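## Task

Carry the yellow bin and the blue bin, and no other bin, over the benches to the bench edge where the hook currently rests. Then set the hook down again at its present spot, lying flat on the bench with its handle sticking out past that edge. Every other object must finish on the same support it is on now. Anything that stays in place only because a robot is holding it does not count. At the end, open the grippers and move the arms away.

## Robot and tools

Robots. Four identical i2rt Big YAM arms, named arm1, arm2, arm3 and arm4, each with six joints, a two-finger gripper and a wrist camera. Two fixed room cameras, room_a and room_b, also watch the scene. With joints 1 and 6 at zero and the hand level and pointing ahead, the wrist camera rides on top of the hand looking toward the fingertips. The hand reaches roughly 1.0 m from the joint 1 axis. Joints move at different speeds, so the hand can sweep a wide curve between two postures; plan for that. Loose objects may occasionally be nudged by an outside push.

Frame. One shared scene frame, origin on the floor, +z up. The hand point is midway between the fingertips; the hand's z axis runs along the fingers and the fingers open and close along its y axis. Robot foot poses are not printed. Calibration for every camera (intrinsics K, distortion D, T_world_to_cam, pos_world) is supplied; room cameras may be off by a couple of degrees and several millimetres, and wrist camera poses inherit errors from the reported joint angles.

execute_actions. Argument "actions" is a list holding one action or none (empty list = just report state and images). An action is an object keyed by arm name; each arm gets its own entry containing "joints", an object of absolute targets by joint name (not offsets from the current position). Keys and ranges: joint1_rad -2.879 to 2.879 (rotates arm about its foot, positive counter-clockwise seen from above, 0 = direction the foot faces); joint2_rad 0 to 3.141 (shoulder, 0 = upper arm pointing back roughly level, positive raises then swings it forward); joint3_rad 0 to 3.019 (elbow, 0 = folded, positive opens); joint4_rad -1.692 to 1.57 (hand pitch, positive tips fingers up); joint5_rad -1.57 to 1.57 (hand swing sideways, positive to the arm's right); joint6_rad -2.094 to 2.094 (hand roll, positive clockwise seen from behind); gripper_m 0 to 0.093 metres of fingertip gap. Done tolerances are ±0.045, 0.14, 0.09, 0.055, 0.03, 0.035 rad and ±0.003 m. All motions in the action begin together and may finish at different times; an action is capped at 15 s. Joints or arms you omit may keep driving toward earlier targets. Optional "cameras" lists which of arm1_cam_wrist, arm2_cam_wrist, arm3_cam_wrist, arm4_cam_wrist, room_a, room_b (or "all") to return; omitted or null gives all, [] gives none. Any unknown key, name or out-of-range number rejects the whole call and nothing moves.

wait: "seconds" from 0 to 10; commands nothing, lets the scene run, returns the same report. zoom_image: "camera" plus "region" [x0, y0, x1, y1] in pixels of that camera's latest full image (top-left is 0,0; at most 504 by 504). finished_scene: "scene" 1 or 2; irreversible, ends the current scene after holding the last command, reports success and gives the next task.

Result lines. State per robot includes joint_positions and joint_status. Status words: off_target (stopped short, may still push); contact_stop or time_out (target dropped, holds where it stopped, though a timed-out joint may keep a target within 0.375, 0.375, 0.113, 0.225, 0.075, 0.3 rad of its position and continue pushing, listed in on_its_own); not_followed (a built-in self/arm-collision check withheld that arm's joint targets, usually with a cause line; the gripper part still runs, and the withheld targets may be retried on later actions). on_its_own lists what the robot is doing that this call did not command; "held at" is the held target, not the position. A "pictures" line names the returned images in order. MOTOR HOT appears at 85 °C; at 100 °C an OVER-TEMPERATURE FAULT drops that whole arm, and its unfinished keys read limit_stop_at_motor_heat, which says nothing about contact, so resend. If a result reports a stop, remaining execute_actions, wait and finished_scene calls in that reply are skipped.

Cautions. Arms do not stop on contact and can press hard; relieve a stuck joint by sending its reported position. Tiny target changes may not move a joint, and a joint holding a load sags. Holding loads heats motors, even while you are composing replies, since the simulation keeps running and the robot holds your last command meanwhile. A hard press between two arms ends the run; the collision check ignores fingers, gripper housings and wrist cameras and can react late, and no state line reports arm-to-arm contact. Never knock objects off the work area or onto the floor. Avoid drops, slips, slams and hard shoves. Faster robot motion is better.

Each tool is called after "Emit:" as name(argument=value, ...), one argument or row to a line, values as JSON.

## Session

Emit:
execute_actions(
  actions=[],
)

Scene clock: 0.00 s.
arm1.joint_positions: joint1_rad=+0.354 joint2_rad=+0.621 joint3_rad=+1.380 joint4_rad=-1.611 joint5_rad=-0.201 joint6_rad=-0.438 gripper_m=+0.095
arm1.joint_status: not commanded
arm1.hand: x=-0.5480 y=-1.0335 z=+1.2280 quat_wxyz=(-0.208, +0.860, -0.354, -0.303) (m; scene frame)
arm2.joint_positions: joint1_rad=-0.776 joint2_rad=+0.490 joint3_rad=+1.588 joint4_rad=-1.228 joint5_rad=+0.096 joint6_rad=-0.082 gripper_m=+0.094
arm2.joint_status: not commanded
arm2.hand: x=+0.5563 y=-1.0962 z=+1.4475 quat_wxyz=(-0.618, +0.325, -0.678, -0.229) (m; scene frame)
arm3.joint_positions: joint1_rad=-0.433 joint2_rad=+0.269 joint3_rad=+1.460 joint4_rad=-1.288 joint5_rad=-0.235 joint6_rad=+0.016 gripper_m=+0.094
arm3.joint_status: not commanded
arm3.hand: x=+0.5040 y=+1.1357 z=+1.4250 quat_wxyz=(-0.472, -0.547, -0.498, +0.480) (m; scene frame)
arm4.joint_positions: joint1_rad=+0.588 joint2_rad=+0.496 joint3_rad=+1.417 joint4_rad=-1.235 joint5_rad=+0.025 joint6_rad=+0.723 gripper_m=+0.094
arm4.joint_status: not commanded
arm4.hand: x=-0.3836 y=+1.0302 z=+1.3608 quat_wxyz=(-0.581, -0.627, -0.511, +0.093) (m; scene frame)
pictures: arm1_cam_wrist, arm2_cam_wrist, arm3_cam_wrist, arm4_cam_wrist, room_a, room_b
Images, in order (width x height): arm1_cam_wrist 896x504, arm2_cam_wrist 896x504, arm3_cam_wrist 896x504, arm4_cam_wrist 896x504, room_a 896x504, room_b 896x504.

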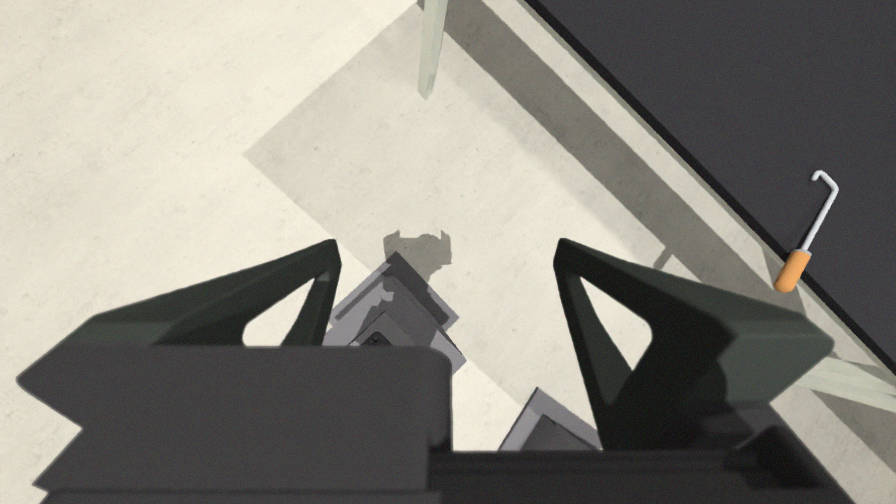

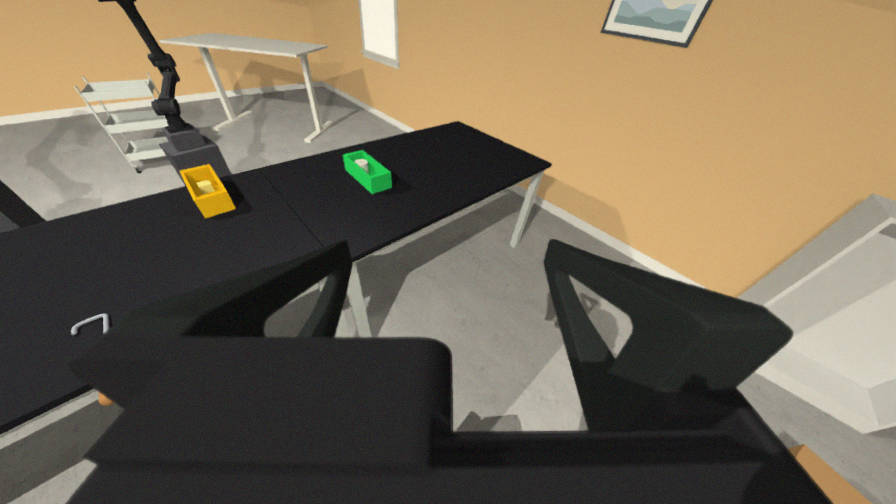

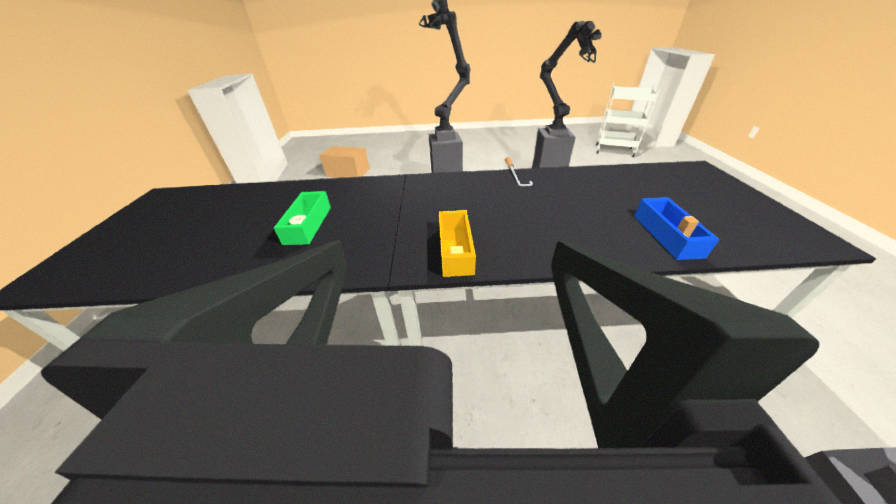

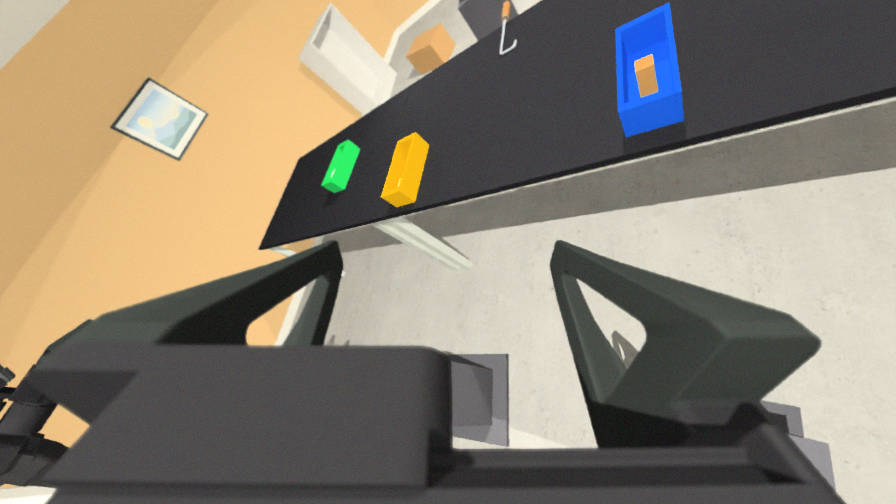

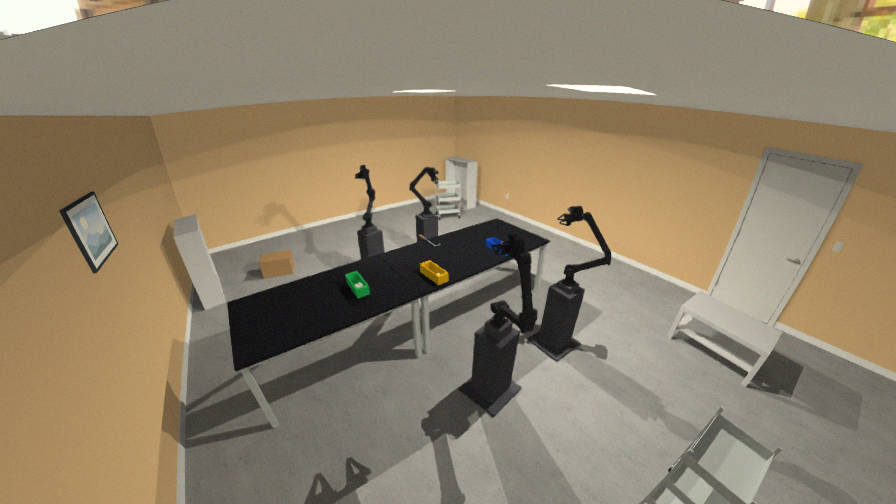

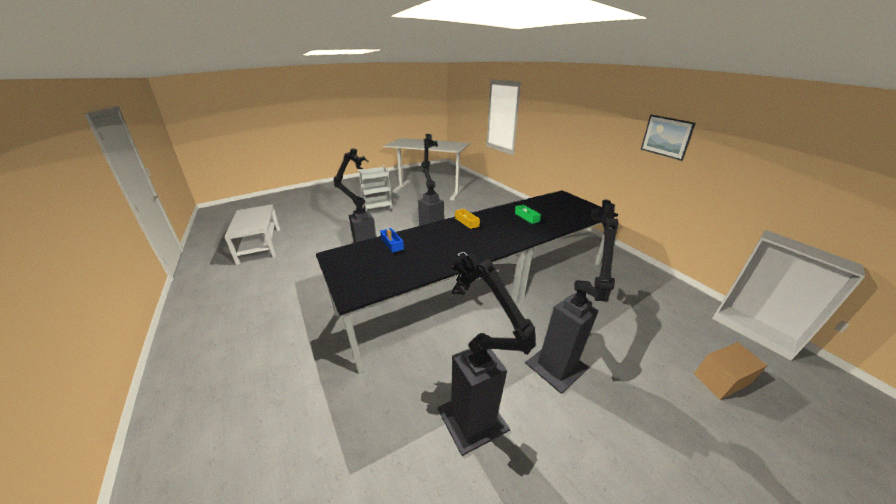

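Emit:
zoom_image(
  camera="arm3_cam_wrist",
  region=[250, 130, 754, 300],
)

Emit:
zoom_image(
  camera="room_b",
  region=[300, 130, 650, 460],
)

Emit:
zoom_image(
  camera="room_a",
  region=[220, 150, 620, 430],
)

Emit:
zoom_image(
  camera="arm1_cam_wrist",
  region=[700, 130, 896, 330],
)

Region (250, 130, 754, 300) of arm3_cam_wrist's 896x504 image, scaled by 1.000; it fills the top 170 rows of this view, and the rest is white.

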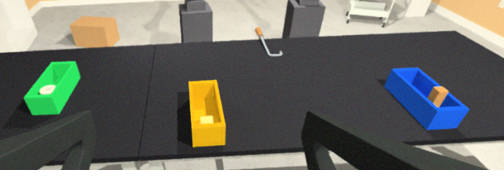

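Region (300, 130, 650, 460) of room_b's 896x504 image, scaled by 1.440, with more detail than that image has; it fills the top 475 rows of this view, and the rest is white.

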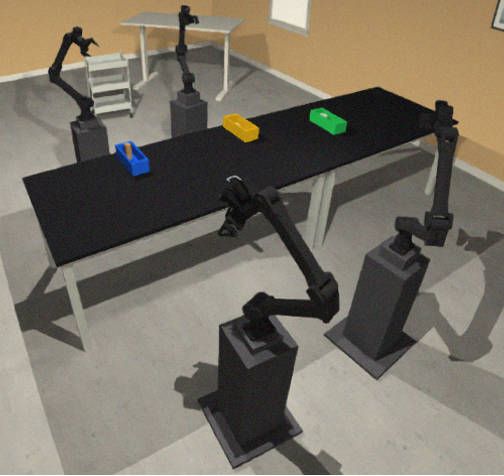

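Region (220, 150, 620, 430) of room_a's 896x504 image, scaled by 1.260, with more detail than that image has; it fills the top 353 rows of this view, and the rest is white.

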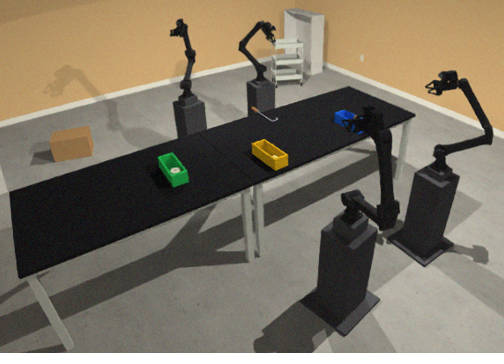

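Region (700, 130, 896, 330) of arm1_cam_wrist's 896x504 image, scaled by 2.520, with more detail than that image has; it fills the left 494 columns of this view, and the rest is white.

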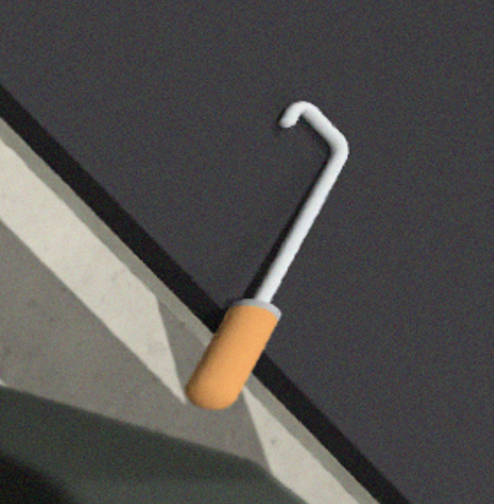

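Emit:
execute_actions(
  actions=[
    {"arm1":{"joints":{"joint4_rad":-0.6}},"arm2":{"joints":{"joint3_rad":0.9}},"arm3":{"joints":{"joint2_rad":1.2}},"arm4":{"joints":{"joint1_rad":0.0}}},
  ],
  cameras=[],
)

Scene clock: 79.80 s.
arm1.joint_positions: joint1_rad=+0.354 joint2_rad=+0.621 joint3_rad=+1.380 joint4_rad=-0.621 joint5_rad=-0.201 joint6_rad=-0.438 gripper_m=+0.095
arm1.joint_status: all done
arm1.hand: x=-0.5685 y=-0.9577 z=+1.4445 quat_wxyz=(-0.531, +0.622, -0.202, -0.540) (m; scene frame)
arm2.joint_positions: joint1_rad=-0.776 joint2_rad=+0.493 joint3_rad=+0.900 joint4_rad=-1.228 joint5_rad=+0.096 joint6_rad=-0.082 gripper_m=+0.094
arm2.joint_status: all done
arm2.hand: x=+0.6184 y=-1.0171 z=+1.1120 quat_wxyz=(-0.352, +0.422, -0.829, -0.105) (m; scene frame)
arm3.joint_positions: joint1_rad=-0.433 joint2_rad=+1.216 joint3_rad=+1.457 joint4_rad=-1.288 joint5_rad=-0.235 joint6_rad=+0.016 gripper_m=+0.094
arm3.joint_status: all done
arm3.hand: x=+0.3918 y=+0.7632 z=+1.1887 quat_wxyz=(-0.245, -0.756, -0.591, +0.137) (m; scene frame)
arm4.joint_positions: joint1_rad=+0.011 joint2_rad=+0.496 joint3_rad=+1.417 joint4_rad=-1.235 joint5_rad=+0.025 joint6_rad=+0.723 gripper_m=+0.094
arm4.joint_status: all done
arm4.hand: x=-0.4866 y=+1.0058 z=+1.3595 quat_wxyz=(-0.528, -0.748, -0.313, +0.254) (m; scene frame)
pictures: none
No camera images: the call's "cameras" was empty. Leave "cameras" out to get every camera's image.

Emit:
execute_actions(
  actions=[
    {"arm1":{"joints":{"joint1_rad":-0.735,"joint2_rad":2.3,"joint3_rad":1.975,"joint4_rad":0.325,"joint5_rad":-0.825,"joint6_rad":0}},"arm3":{"joints":{"joint1_rad":-0.155,"joint2_rad":2.03,"joint3_rad":0.838,"joint4_rad":0.842,"joint5_rad":0,"joint6_rad":0,"gripper_m":0.08}},"arm4":{"joints":{"joint1_rad":0.086,"joint2_rad":1.932,"joint3_rad":0.83,"joint4_rad":0.752,"joint5_rad":0,"joint6_rad":0,"gripper_m":0.08}}},
  ],
)

Scene clock: 157.37 s.
arm1.joint_positions: joint1_rad=-0.733 joint2_rad=+2.306 joint3_rad=+1.954 joint4_rad=+0.306 joint5_rad=-0.823 joint6_rad=-0.006 gripper_m=+0.095
arm1.joint_status: all done
arm1.hand: x=+0.0824 y=-0.5103 z=+0.9662 quat_wxyz=(-0.482, +0.500, -0.511, -0.506) (m; scene frame)
arm2.joint_positions: joint1_rad=-0.776 joint2_rad=+0.493 joint3_rad=+0.900 joint4_rad=-1.228 joint5_rad=+0.096 joint6_rad=-0.082 gripper_m=+0.094
arm2.joint_status: not commanded
arm2.hand: x=+0.6184 y=-1.0171 z=+1.1120 quat_wxyz=(-0.352, +0.422, -0.829, -0.105) (m; scene frame)
arm3.joint_positions: joint1_rad=-0.146 joint2_rad=+2.032 joint3_rad=+0.814 joint4_rad=+0.811 joint5_rad=-0.002 joint6_rad=+0.014 gripper_m=+0.080
arm3.joint_status: all done
arm3.hand: x=+0.4789 y=+0.5917 z=+0.7810 quat_wxyz=(-0.391, -0.595, -0.586, +0.387) (m; scene frame)
arm4.joint_positions: joint1_rad=+0.076 joint2_rad=+1.932 joint3_rad=+0.828 joint4_rad=+0.733 joint5_rad=+0.004 joint6_rad=+0.010 gripper_m=+0.080
arm4.joint_status: all done
arm4.hand: x=-0.4495 y=+0.5750 z=+0.7885 quat_wxyz=(-0.408, -0.580, -0.589, +0.386) (m; scene frame)
pictures: arm1_cam_wrist, arm2_cam_wrist, arm3_cam_wrist, arm4_cam_wrist, room_a, room_b
camera_calibration (this result's frames):
arm1_cam_wrist: T_world_to_cam=[[0.999244, 0.0259406, -0.0289693, -0.0436916], [-0.00753777, -0.601634, -0.798736, 0.470929], [-0.0381486, 0.798351, -0.600983, 1.11749], [0, 0, 0, 1]] pos_world=[0.089839, -0.607686, 1.04647]
arm2_cam_wrist: T_world_to_cam=[[0.781417, -0.611864, 0.122516, -1.24227], [-0.602475, -0.7909, -0.107244, -0.306505], [0.162517, 0.00999004, -0.986655, 1.13472], [0, 0, 0, 1]] pos_world=[0.601656, -1.01385, 1.23891]
arm3_cam_wrist: T_world_to_cam=[[-0.999771, -0.00657738, -0.0203522, 0.500152], [0.0052438, 0.847126, -0.531366, -0.0874798], [0.0207359, -0.531351, -0.846898, 1.08783], [0, 0, 0, 1]] pos_world=[0.477939, 0.655413, 0.884973]
arm4_cam_wrist: T_world_to_cam=[[-0.999771, -0.0195438, -0.00873, -0.429939], [-0.0119064, 0.846693, -0.531949, -0.0673192], [0.017788, -0.531723, -0.846732, 1.10155], [0, 0, 0, 1]] pos_world=[-0.450237, 0.634317, 0.893156]
Images, in order (width x height): arm1_cam_wrist 896x504, arm2_cam_wrist 896x504, arm3_cam_wrist 896x504, arm4_cam_wrist 896x504, room_a 896x504, room_b 896x504.

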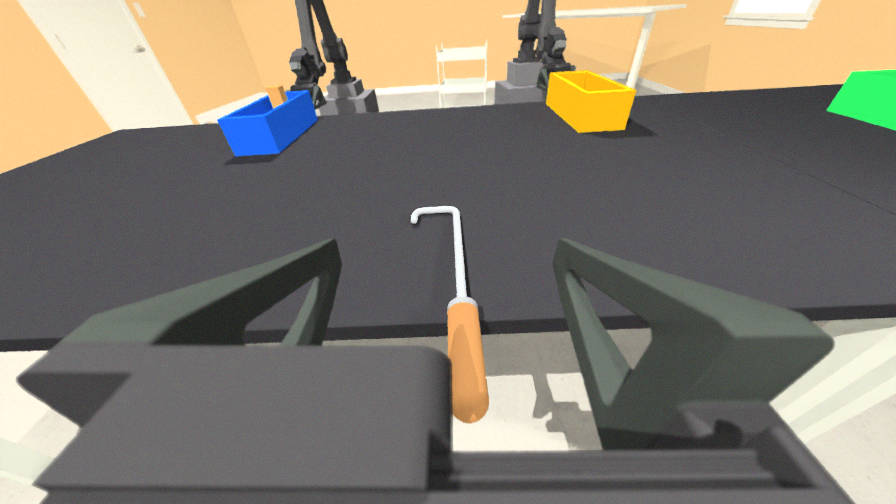

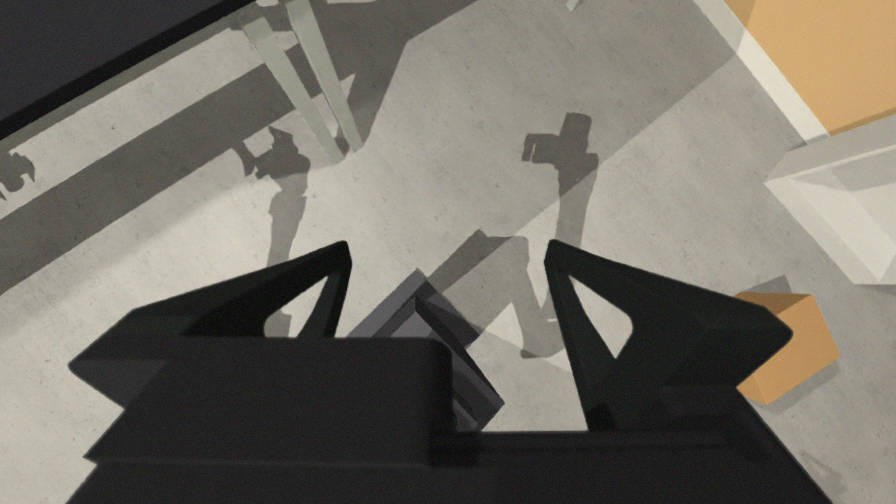

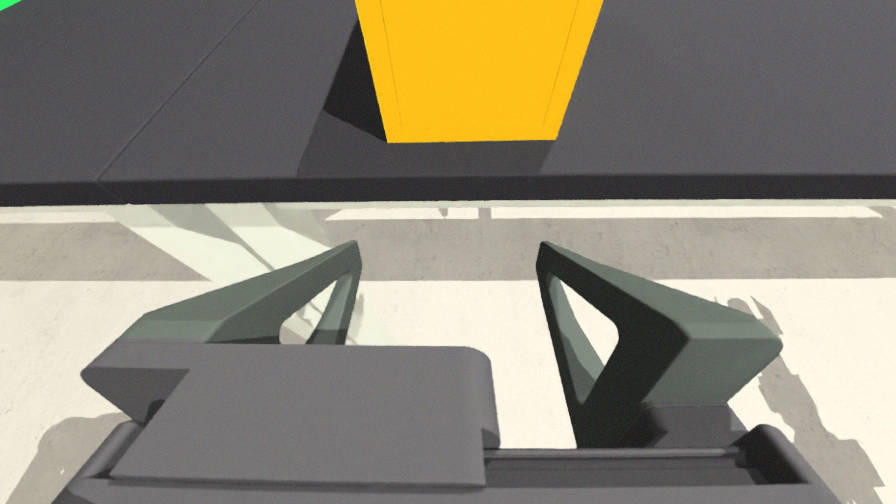

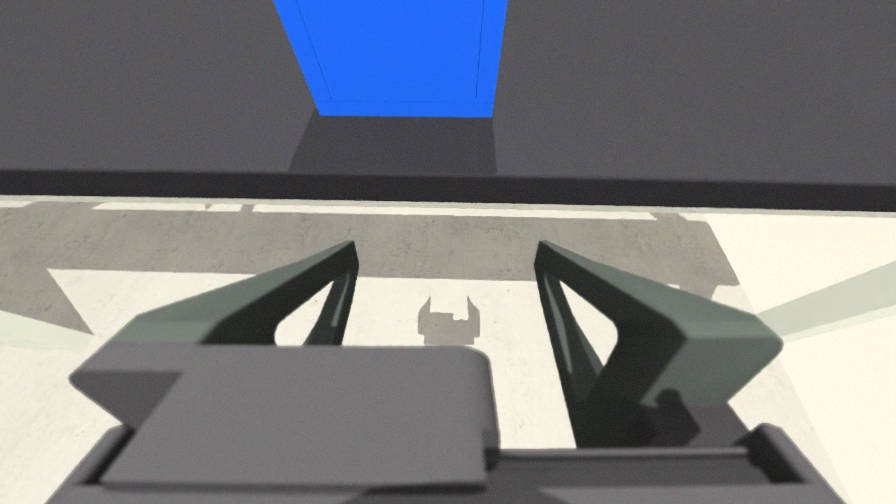

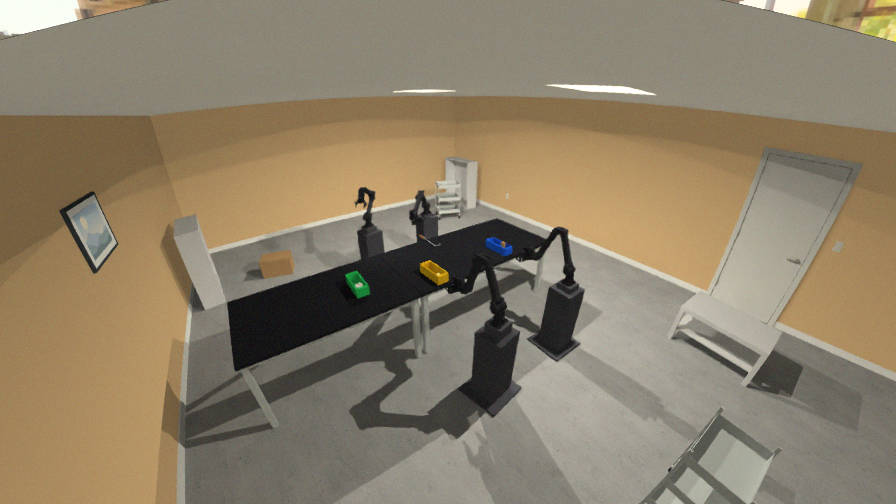

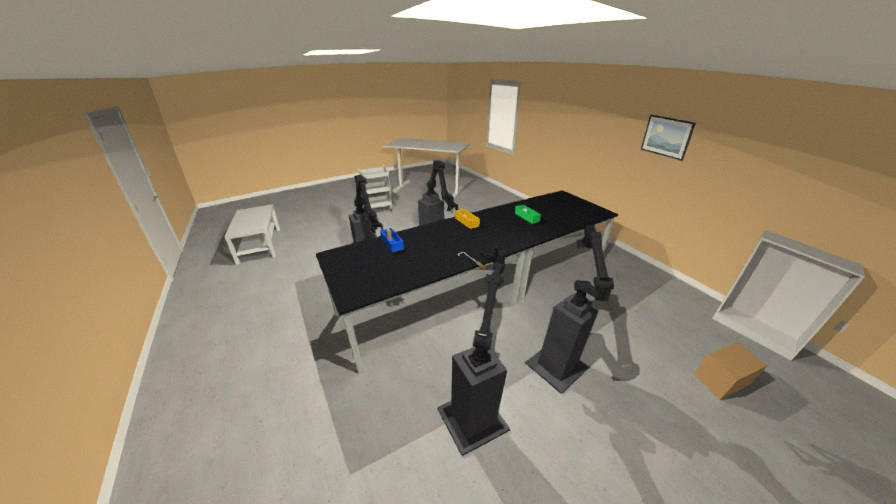

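Emit:
execute_actions(
  actions=[
    {"arm1":{"joints":{"joint1_rad":-0.67,"joint2_rad":2.70,"joint3_rad":2.54,"joint4_rad":0.38,"joint5_rad":-0.786,"joint6_rad":0}},"arm3":{"joints":{"joint1_rad":-0.17,"joint2_rad":1.954,"joint3_rad":1.195,"joint4_rad":0.0,"gripper_m":0.06}},"arm4":{"joints":{"joint1_rad":0.122,"joint2_rad":1.911,"joint3_rad":1.225,"joint4_rad":0.0,"gripper_m":0.06}}},
  ],
  cameras=["arm1_cam_wrist","arm3_cam_wrist","arm4_cam_wrist","room_a"],
)

Scene clock: 262.20 s.
arm1.joint_positions: joint1_rad=-0.661 joint2_rad=+2.696 joint3_rad=+2.496 joint4_rad=+0.367 joint5_rad=-0.788 joint6_rad=-0.006 gripper_m=+0.095
arm1.joint_status: all done
arm1.hand: x=+0.0903 y=-0.4127 z=+0.9304 quat_wxyz=(-0.547, +0.506, -0.425, -0.514) (m; scene frame)
arm2.joint_positions: joint1_rad=-0.776 joint2_rad=+0.493 joint3_rad=+0.900 joint4_rad=-1.228 joint5_rad=+0.096 joint6_rad=-0.082 gripper_m=+0.094
arm2.joint_status: not commanded
arm2.hand: x=+0.6184 y=-1.0171 z=+1.1120 quat_wxyz=(-0.352, +0.422, -0.829, -0.105) (m; scene frame)
arm3.joint_positions: joint1_rad=-0.161 joint2_rad=+1.958 joint3_rad=+1.169 joint4_rad=+0.017 joint5_rad=-0.002 joint6_rad=+0.014 gripper_m=+0.060
arm3.joint_status: all done
arm3.hand: x=+0.4686 y=+0.5280 z=+0.8104 quat_wxyz=(-0.275, -0.662, -0.641, +0.276) (m; scene frame)
arm4.joint_positions: joint1_rad=+0.117 joint2_rad=+1.899 joint3_rad=+1.195 joint4_rad=+0.010 joint5_rad=+0.003 joint6_rad=+0.010 gripper_m=+0.060
arm4.joint_status: all done
arm4.hand: x=-0.4190 y=+0.5079 z=+0.8209 quat_wxyz=(-0.314, -0.621, -0.660, +0.283) (m; scene frame)
pictures: arm1_cam_wrist, arm3_cam_wrist, arm4_cam_wrist, room_a
camera_calibration (this result's frames):
arm1_cam_wrist: T_world_to_cam=[[0.990788, 0.0536422, 0.124341, -0.185679], [0.13491, -0.470527, -0.872011, 0.610548], [0.0117292, 0.880754, -0.47343, 0.929266], [0, 0, 0, 1]] pos_world=[0.0906998, -0.521215, 0.995435]
arm3_cam_wrist: T_world_to_cam=[[-0.999598, 0.0167917, -0.0228253, 0.47954], [0.0209111, 0.980722, -0.194287, -0.368915], [0.0191228, -0.194687, -0.980679, 1.01048], [0, 0, 0, 1]] pos_world=[0.467738, 0.550478, 0.930231]
arm4_cam_wrist: T_world_to_cam=[[-0.998008, -0.0629472, -0.00427307, -0.381311], [-0.0601404, 0.969605, -0.237168, -0.317567], [0.0190723, -0.236439, -0.971459, 1.04581], [0, 0, 0, 1]] pos_world=[-0.419596, 0.531183, 0.93902]
Images, in order (width x height): arm1_cam_wrist 896x504, arm3_cam_wrist 896x504, arm4_cam_wrist 896x504, room_a 896x504.

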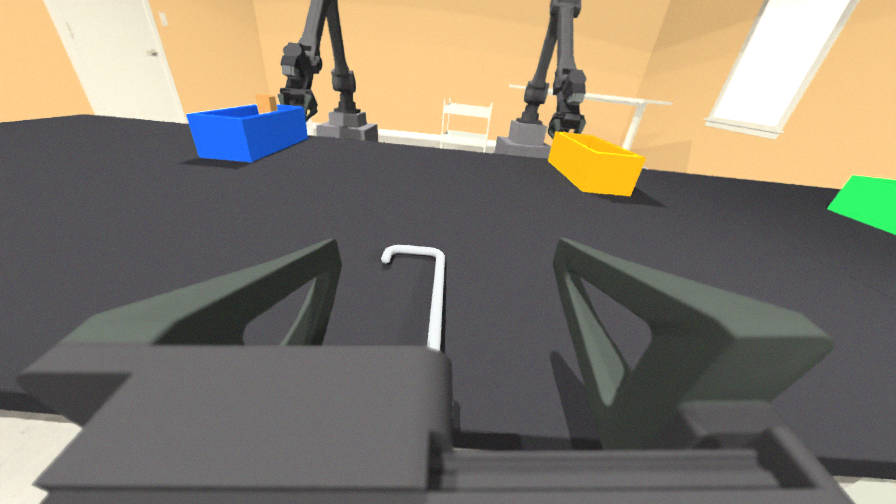

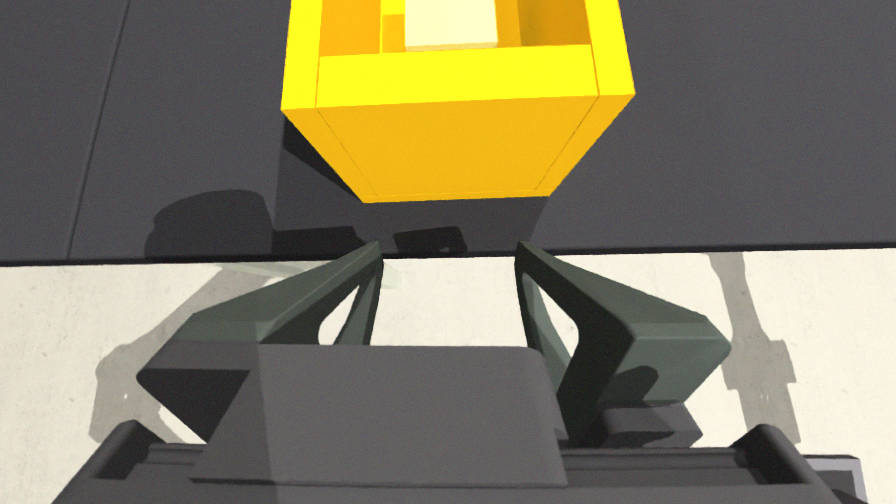

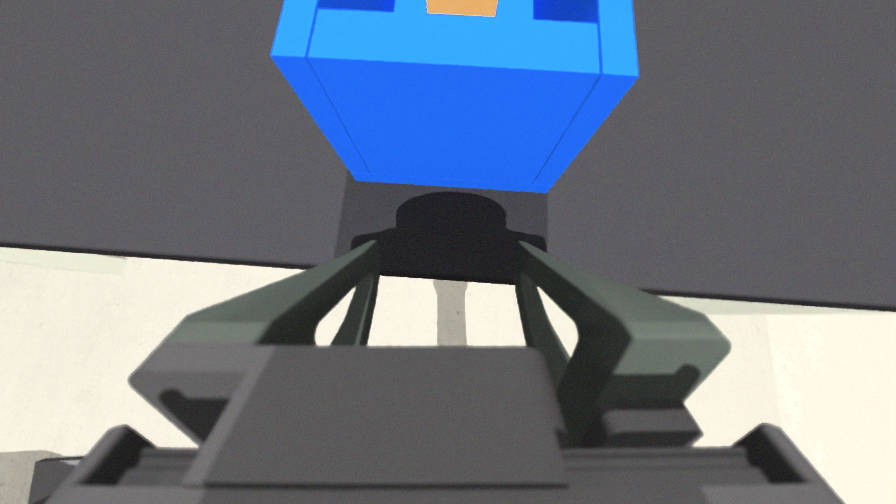

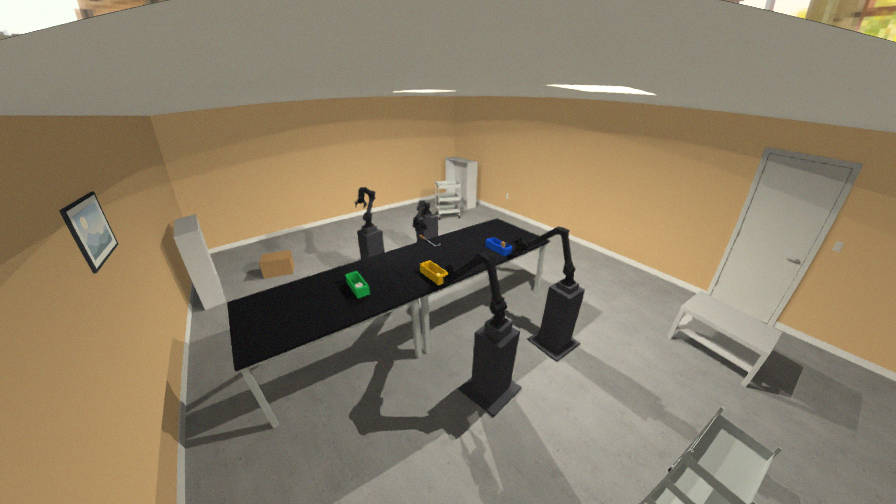

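Emit:
execute_actions(
  actions=[
    {"arm1":{"joints":{"joint1_rad":-0.68,"joint2_rad":2.825}},"arm3":{"joints":{"joint2_rad":2.089,"joint3_rad":1.403}},"arm4":{"joints":{"joint2_rad":2.055,"joint3_rad":1.447}}},
  ],
  cameras=["arm1_cam_wrist","arm3_cam_wrist","arm4_cam_wrist","room_b"],
)

Scene clock: 276.83 s.
arm1.joint_positions: joint1_rad=-0.676 joint2_rad=+2.794 joint3_rad=+2.508 joint4_rad=+0.370 joint5_rad=-0.787 joint6_rad=-0.004 gripper_m=+0.095
arm1.joint_status: all done
arm1.hand: x=+0.1031 y=-0.4187 z=+0.8461 quat_wxyz=(-0.522, +0.504, -0.460, -0.511) (m; scene frame)
arm2.joint_positions: joint1_rad=-0.776 joint2_rad=+0.493 joint3_rad=+0.900 joint4_rad=-1.228 joint5_rad=+0.096 joint6_rad=-0.082 gripper_m=+0.094
arm2.joint_status: not commanded
arm2.hand: x=+0.6184 y=-1.0171 z=+1.1120 quat_wxyz=(-0.352, +0.422, -0.829, -0.105) (m; scene frame)
arm3.joint_positions: joint1_rad=-0.161 joint2_rad=+2.088 joint3_rad=+1.350 joint4_rad=+0.015 joint5_rad=-0.002 joint6_rad=+0.013 gripper_m=+0.060
arm3.joint_status: all done
arm3.hand: x=+0.4673 y=+0.4662 z=+0.8037 quat_wxyz=(-0.291, -0.655, -0.634, +0.291) (m; scene frame)
arm4.joint_positions: joint1_rad=+0.117 joint2_rad=+2.056 joint3_rad=+1.394 joint4_rad=+0.007 joint5_rad=+0.003 joint6_rad=+0.010 gripper_m=+0.060
arm4.joint_status: all done
arm4.hand: x=-0.4138 y=+0.4420 z=+0.8068 quat_wxyz=(-0.326, -0.616, -0.654, +0.295) (m; scene frame)
pictures: arm1_cam_wrist, arm3_cam_wrist, arm4_cam_wrist, room_b
camera_calibration (this result's frames):
arm1_cam_wrist: T_world_to_cam=[[0.996988, 0.0449493, 0.0632006, -0.140077], [0.0773934, -0.524077, -0.848147, 0.495766], [-0.00500162, 0.850484, -0.525977, 0.927951], [0, 0, 0, 1]] pos_world=[0.105927, -0.523092, 0.917417]
arm3_cam_wrist: T_world_to_cam=[[-0.999631, 0.0154192, -0.0223671, 0.479482], [0.0203631, 0.970263, -0.241196, -0.266705], [0.0179829, -0.241562, -0.970219, 1.00583], [0, 0, 0, 1]] pos_world=[0.466648, 0.494352, 0.922271]
arm4_cam_wrist: T_world_to_cam=[[-0.998021, -0.0627058, -0.00479294, -0.380018], [-0.0589951, 0.959907, -0.27404, -0.22221], [0.0217847, -0.273215, -0.961706, 1.0259], [0, 0, 0, 1]] pos_world=[-0.414724, 0.469762, 0.923897]
Images, in order (width x height): arm1_cam_wrist 896x504, arm3_cam_wrist 896x504, arm4_cam_wrist 896x504, room_b 896x504.

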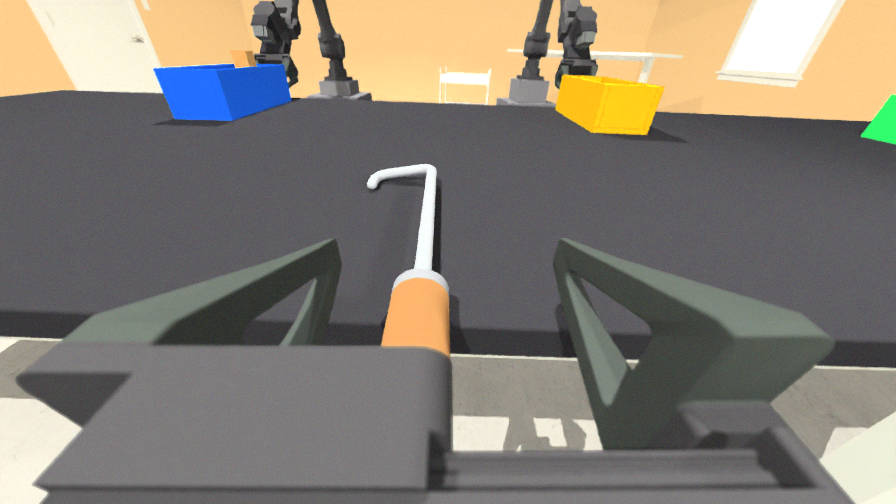

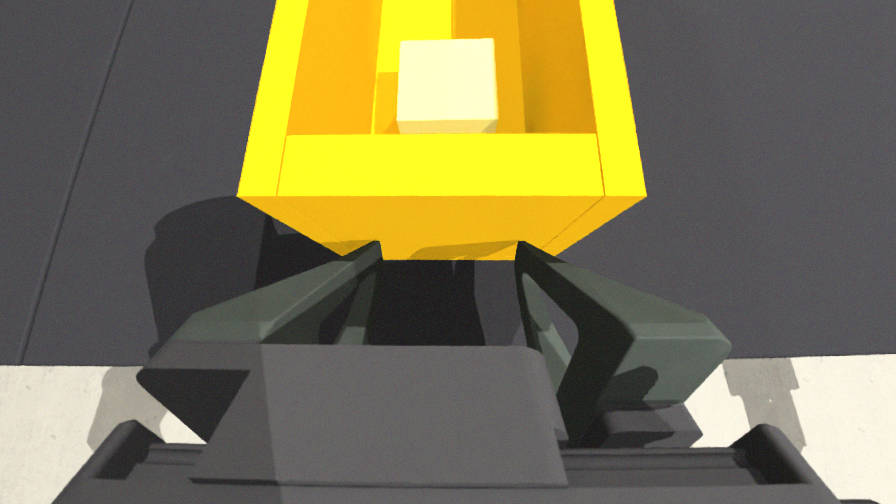

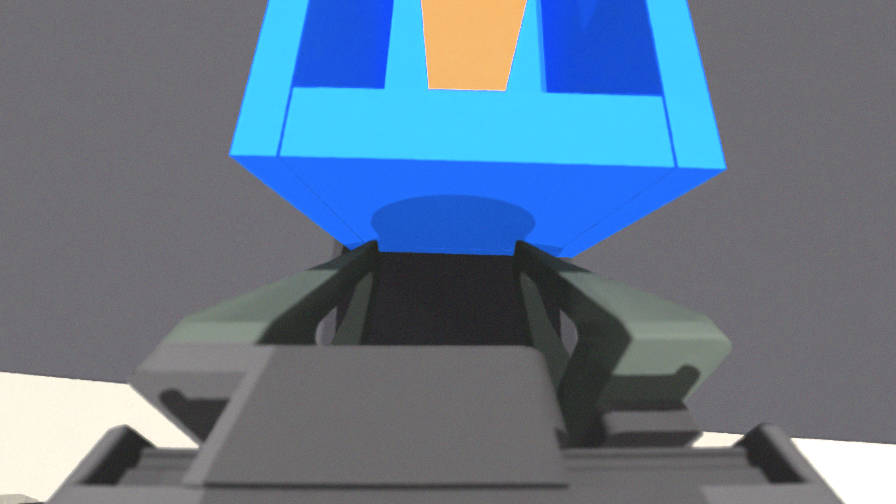

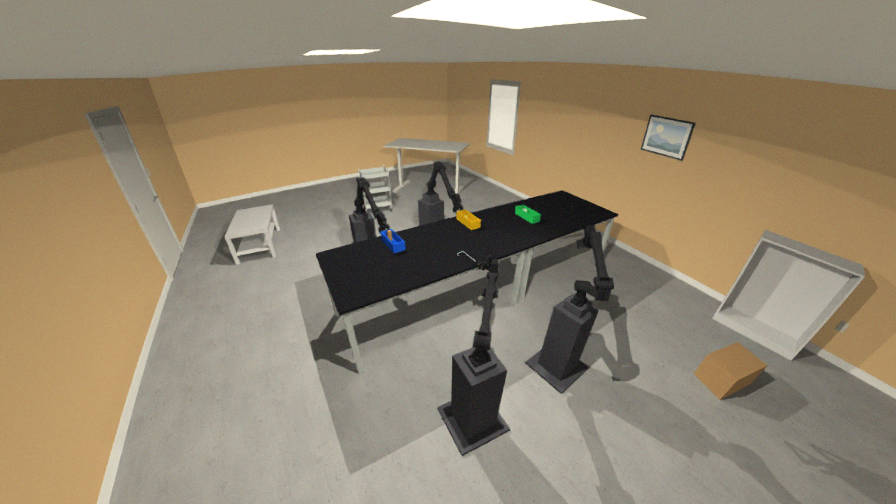

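Emit:
zoom_image(
  camera="arm1_cam_wrist",
  region=[320, 150, 580, 380],
)

Emit:
zoom_image(
  camera="room_b",
  region=[430, 220, 550, 320],
)

Region (320, 150, 580, 380) of arm1_cam_wrist's 896x504 image, scaled by 1.938, with more detail than that image has; it fills the top 446 rows of this view, and the rest is white.

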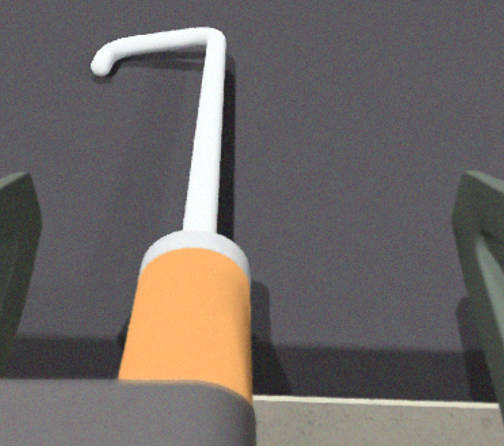

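Region (430, 220, 550, 320) of room_b's 896x504 image, scaled by 4.200, with more detail than that image has.

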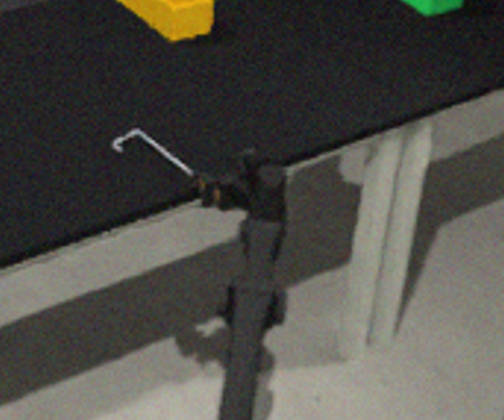

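Emit:
execute_actions(
  actions=[
    {"arm1":{"joints":{"joint1_rad":-0.665,"joint2_rad":2.90}},"arm3":{"joints":{"joint2_rad":2.211,"joint3_rad":1.62}},"arm4":{"joints":{"joint2_rad":2.185,"joint3_rad":1.69}}},
  ],
  cameras=["arm1_cam_wrist","arm3_cam_wrist","arm4_cam_wrist"],
)

Scene clock: 301.77 s.
arm1.joint_positions: joint1_rad=-0.676 joint2_rad=+2.850 joint3_rad=+2.517 joint4_rad=+0.377 joint5_rad=-0.789 joint6_rad=+0.002 gripper_m=+0.095
arm1.joint_status: all done
arm1.hand: x=+0.1012 y=-0.4198 z=+0.7993 quat_wxyz=(-0.506, +0.504, -0.476, -0.513) (m; scene frame)
arm2.joint_positions: joint1_rad=-0.776 joint2_rad=+0.493 joint3_rad=+0.900 joint4_rad=-1.228 joint5_rad=+0.096 joint6_rad=-0.082 gripper_m=+0.094
arm2.joint_status: not commanded
arm2.hand: x=+0.6184 y=-1.0171 z=+1.1120 quat_wxyz=(-0.352, +0.422, -0.829, -0.105) (m; scene frame)
arm3.joint_positions: joint1_rad=-0.161 joint2_rad=+2.209 joint3_rad=+1.565 joint4_rad=+0.012 joint5_rad=-0.002 joint6_rad=+0.013 gripper_m=+0.060
arm3.joint_status: all done
arm3.hand: x=+0.4659 y=+0.3952 z=+0.8169 quat_wxyz=(-0.319, -0.640, -0.620, +0.321) (m; scene frame)
arm4.joint_positions: joint1_rad=+0.117 joint2_rad=+2.184 joint3_rad=+1.639 joint4_rad=+0.003 joint5_rad=+0.003 joint6_rad=+0.009 gripper_m=+0.060
arm4.joint_status: all done
arm4.hand: x=-0.4081 y=+0.3642 z=+0.8337 quat_wxyz=(-0.363, -0.598, -0.634, +0.329) (m; scene frame)
pictures: arm1_cam_wrist, arm3_cam_wrist, arm4_cam_wrist
camera_calibration (this result's frames):
arm1_cam_wrist: T_world_to_cam=[[0.998432, 0.0482255, 0.0284271, -0.106144], [0.0502846, -0.549442, -0.834017, 0.436516], [-0.0246019, 0.834139, -0.551005, 0.919397], [0, 0, 0, 1]] pos_world=[0.106646, -0.521945, 0.873672]
arm3_cam_wrist: T_world_to_cam=[[-0.999682, 0.0134323, -0.0213389, 0.479378], [0.0197011, 0.94428, -0.328554, -0.112716], [0.0157367, -0.32887, -0.944244, 1.01591], [0, 0, 0, 1]] pos_world=[0.465459, 0.434098, 0.932462]
arm4_cam_wrist: T_world_to_cam=[[-0.998039, -0.0623039, -0.00606572, -0.378201], [-0.0552878, 0.922776, -0.38135, -0.03525], [0.0293569, -0.380267, -0.924411, 1.04138], [0, 0, 0, 1]] pos_world=[-0.40998, 0.404968, 0.94693]
Images, in order (width x height): arm1_cam_wrist 896x504, arm3_cam_wrist 896x504, arm4_cam_wrist 896x504.

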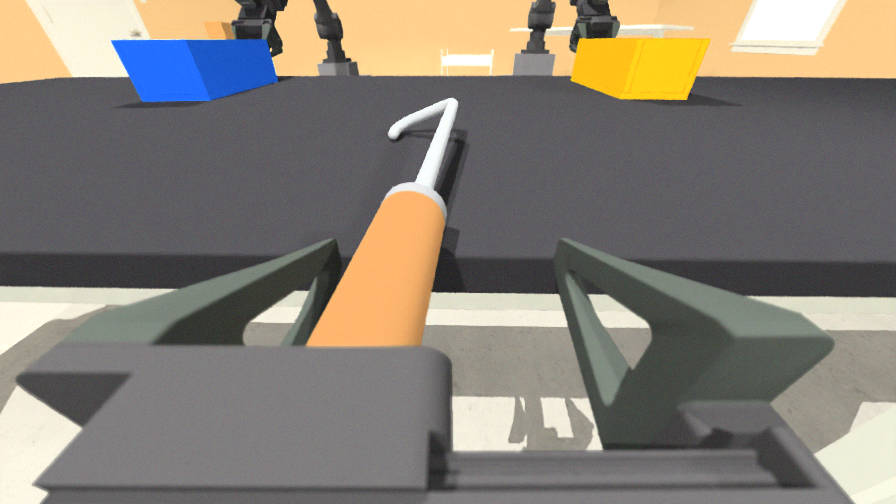

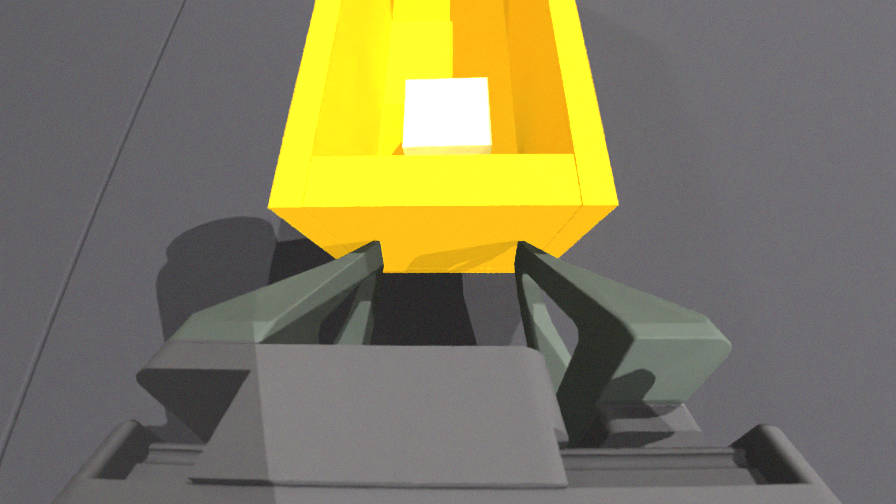

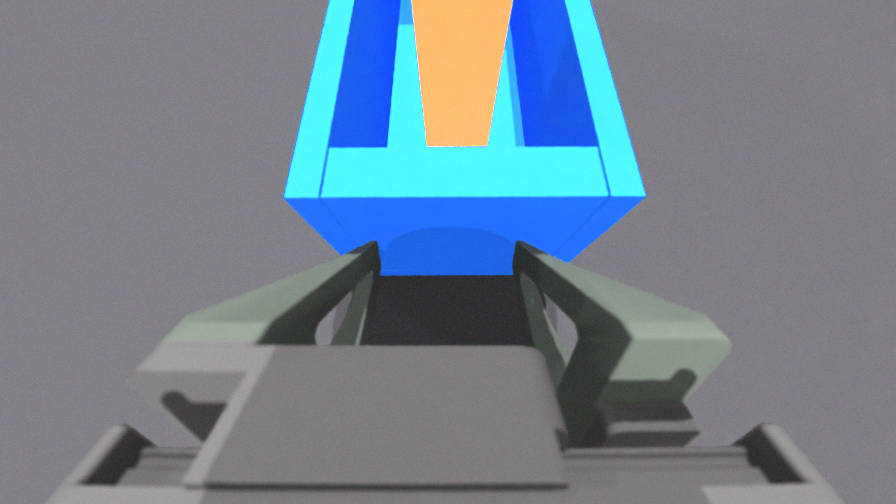

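Emit:
execute_actions(
  actions=[
    {"arm1":{"joints":{"joint2_rad":2.71,"joint3_rad":2.25,"joint4_rad":0.48}},"arm3":{"joints":{"joint2_rad":2.345,"joint3_rad":1.828}},"arm4":{"joints":{"joint2_rad":2.328,"joint3_rad":1.892}}},
  ],
  cameras=["arm1_cam_wrist","arm3_cam_wrist","arm4_cam_wrist"],
)

Scene clock: 316.73 s.
arm1.joint_positions: joint1_rad=-0.675 joint2_rad=+2.706 joint3_rad=+2.261 joint4_rad=+0.463 joint5_rad=-0.787 joint6_rad=+0.002 gripper_m=+0.095
arm1.joint_status: all done
arm1.hand: x=+0.0827 y=-0.4384 z=+0.8093 quat_wxyz=(-0.497, +0.504, -0.485, -0.513) (m; scene frame)
arm2.joint_positions: joint1_rad=-0.776 joint2_rad=+0.493 joint3_rad=+0.900 joint4_rad=-1.228 joint5_rad=+0.096 joint6_rad=-0.082 gripper_m=+0.094
arm2.joint_status: not commanded
arm2.hand: x=+0.6184 y=-1.0171 z=+1.1120 quat_wxyz=(-0.352, +0.422, -0.829, -0.105) (m; scene frame)
arm3.joint_positions: joint1_rad=-0.161 joint2_rad=+2.338 joint3_rad=+1.765 joint4_rad=+0.012 joint5_rad=-0.002 joint6_rad=+0.013 gripper_m=+0.060
arm3.joint_status: all done
arm3.hand: x=+0.4647 y=+0.3384 z=+0.8154 quat_wxyz=(-0.341, -0.628, -0.609, +0.343) (m; scene frame)
arm4.joint_positions: joint1_rad=+0.117 joint2_rad=+2.316 joint3_rad=+1.830 joint4_rad=+0.003 joint5_rad=+0.003 joint6_rad=+0.009 gripper_m=+0.060
arm4.joint_status: all done
arm4.hand: x=-0.4041 y=+0.3131 z=+0.8267 quat_wxyz=(-0.382, -0.588, -0.624, +0.346) (m; scene frame)
pictures: arm1_cam_wrist, arm3_cam_wrist, arm4_cam_wrist
camera_calibration (this result's frames):
arm1_cam_wrist: T_world_to_cam=[[0.998773, 0.0484909, 0.0100498, -0.0720766], [0.0357211, -0.564896, -0.824388, 0.42218], [-0.0342982, 0.823736, -0.565936, 0.948323], [0, 0, 0, 1]] pos_world=[0.0894332, -0.539185, 0.885455]
arm3_cam_wrist: T_world_to_cam=[[-0.999712, 0.0118953, -0.0208315, 0.479102], [0.0191546, 0.918616, -0.394686, 0.00335892], [0.0144412, -0.394972, -0.91858, 0.997829], [0, 0, 0, 1]] pos_world=[0.46449, 0.385329, 0.927892]
arm4_cam_wrist: T_world_to_cam=[[-0.998049, -0.0620509, -0.00688826, -0.376846], [-0.0529224, 0.899392, -0.433927, 0.0611705], [0.0331208, -0.432716, -0.900922, 1.01389], [0, 0, 0, 1]] pos_world=[-0.406454, 0.360325, 0.93738]
Images, in order (width x height): arm1_cam_wrist 896x504, arm3_cam_wrist 896x504, arm4_cam_wrist 896x504.

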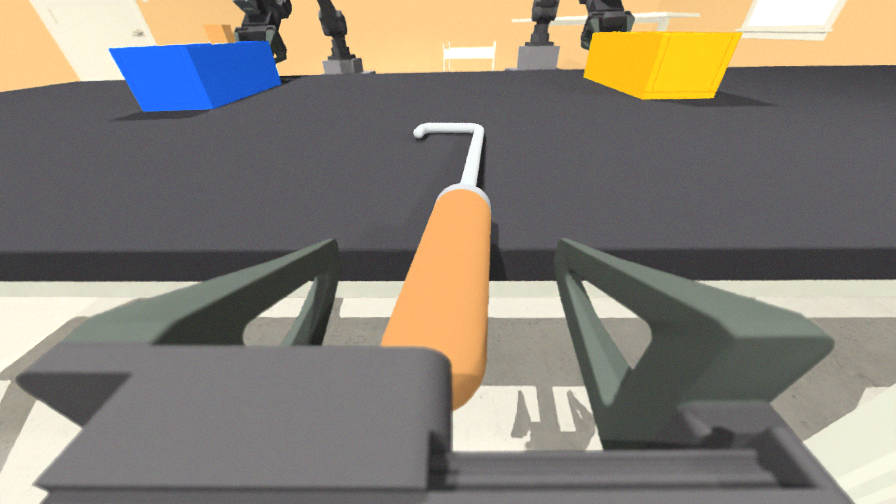

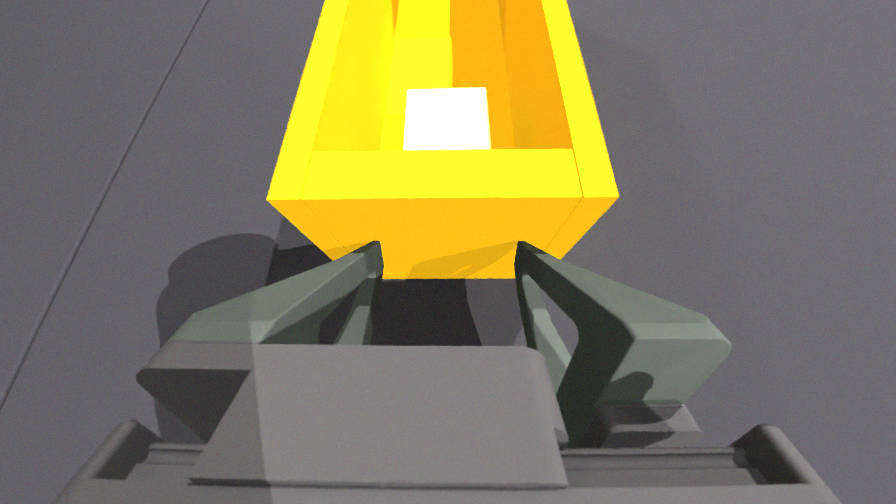

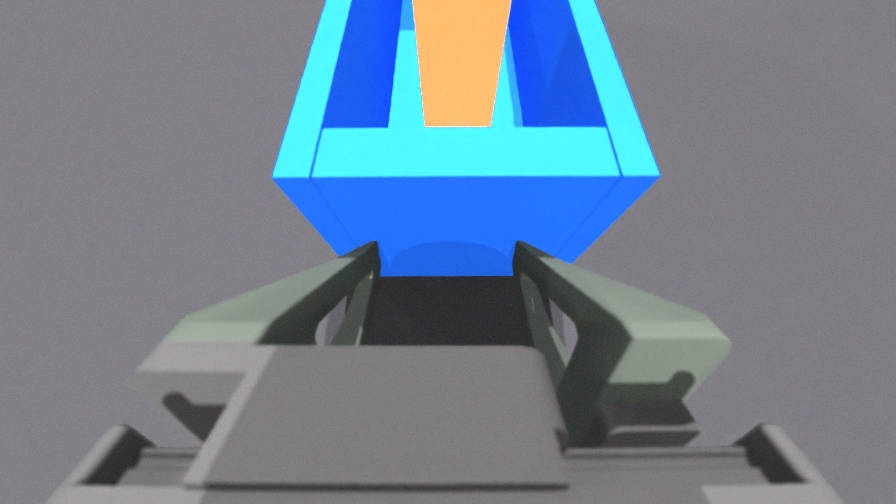

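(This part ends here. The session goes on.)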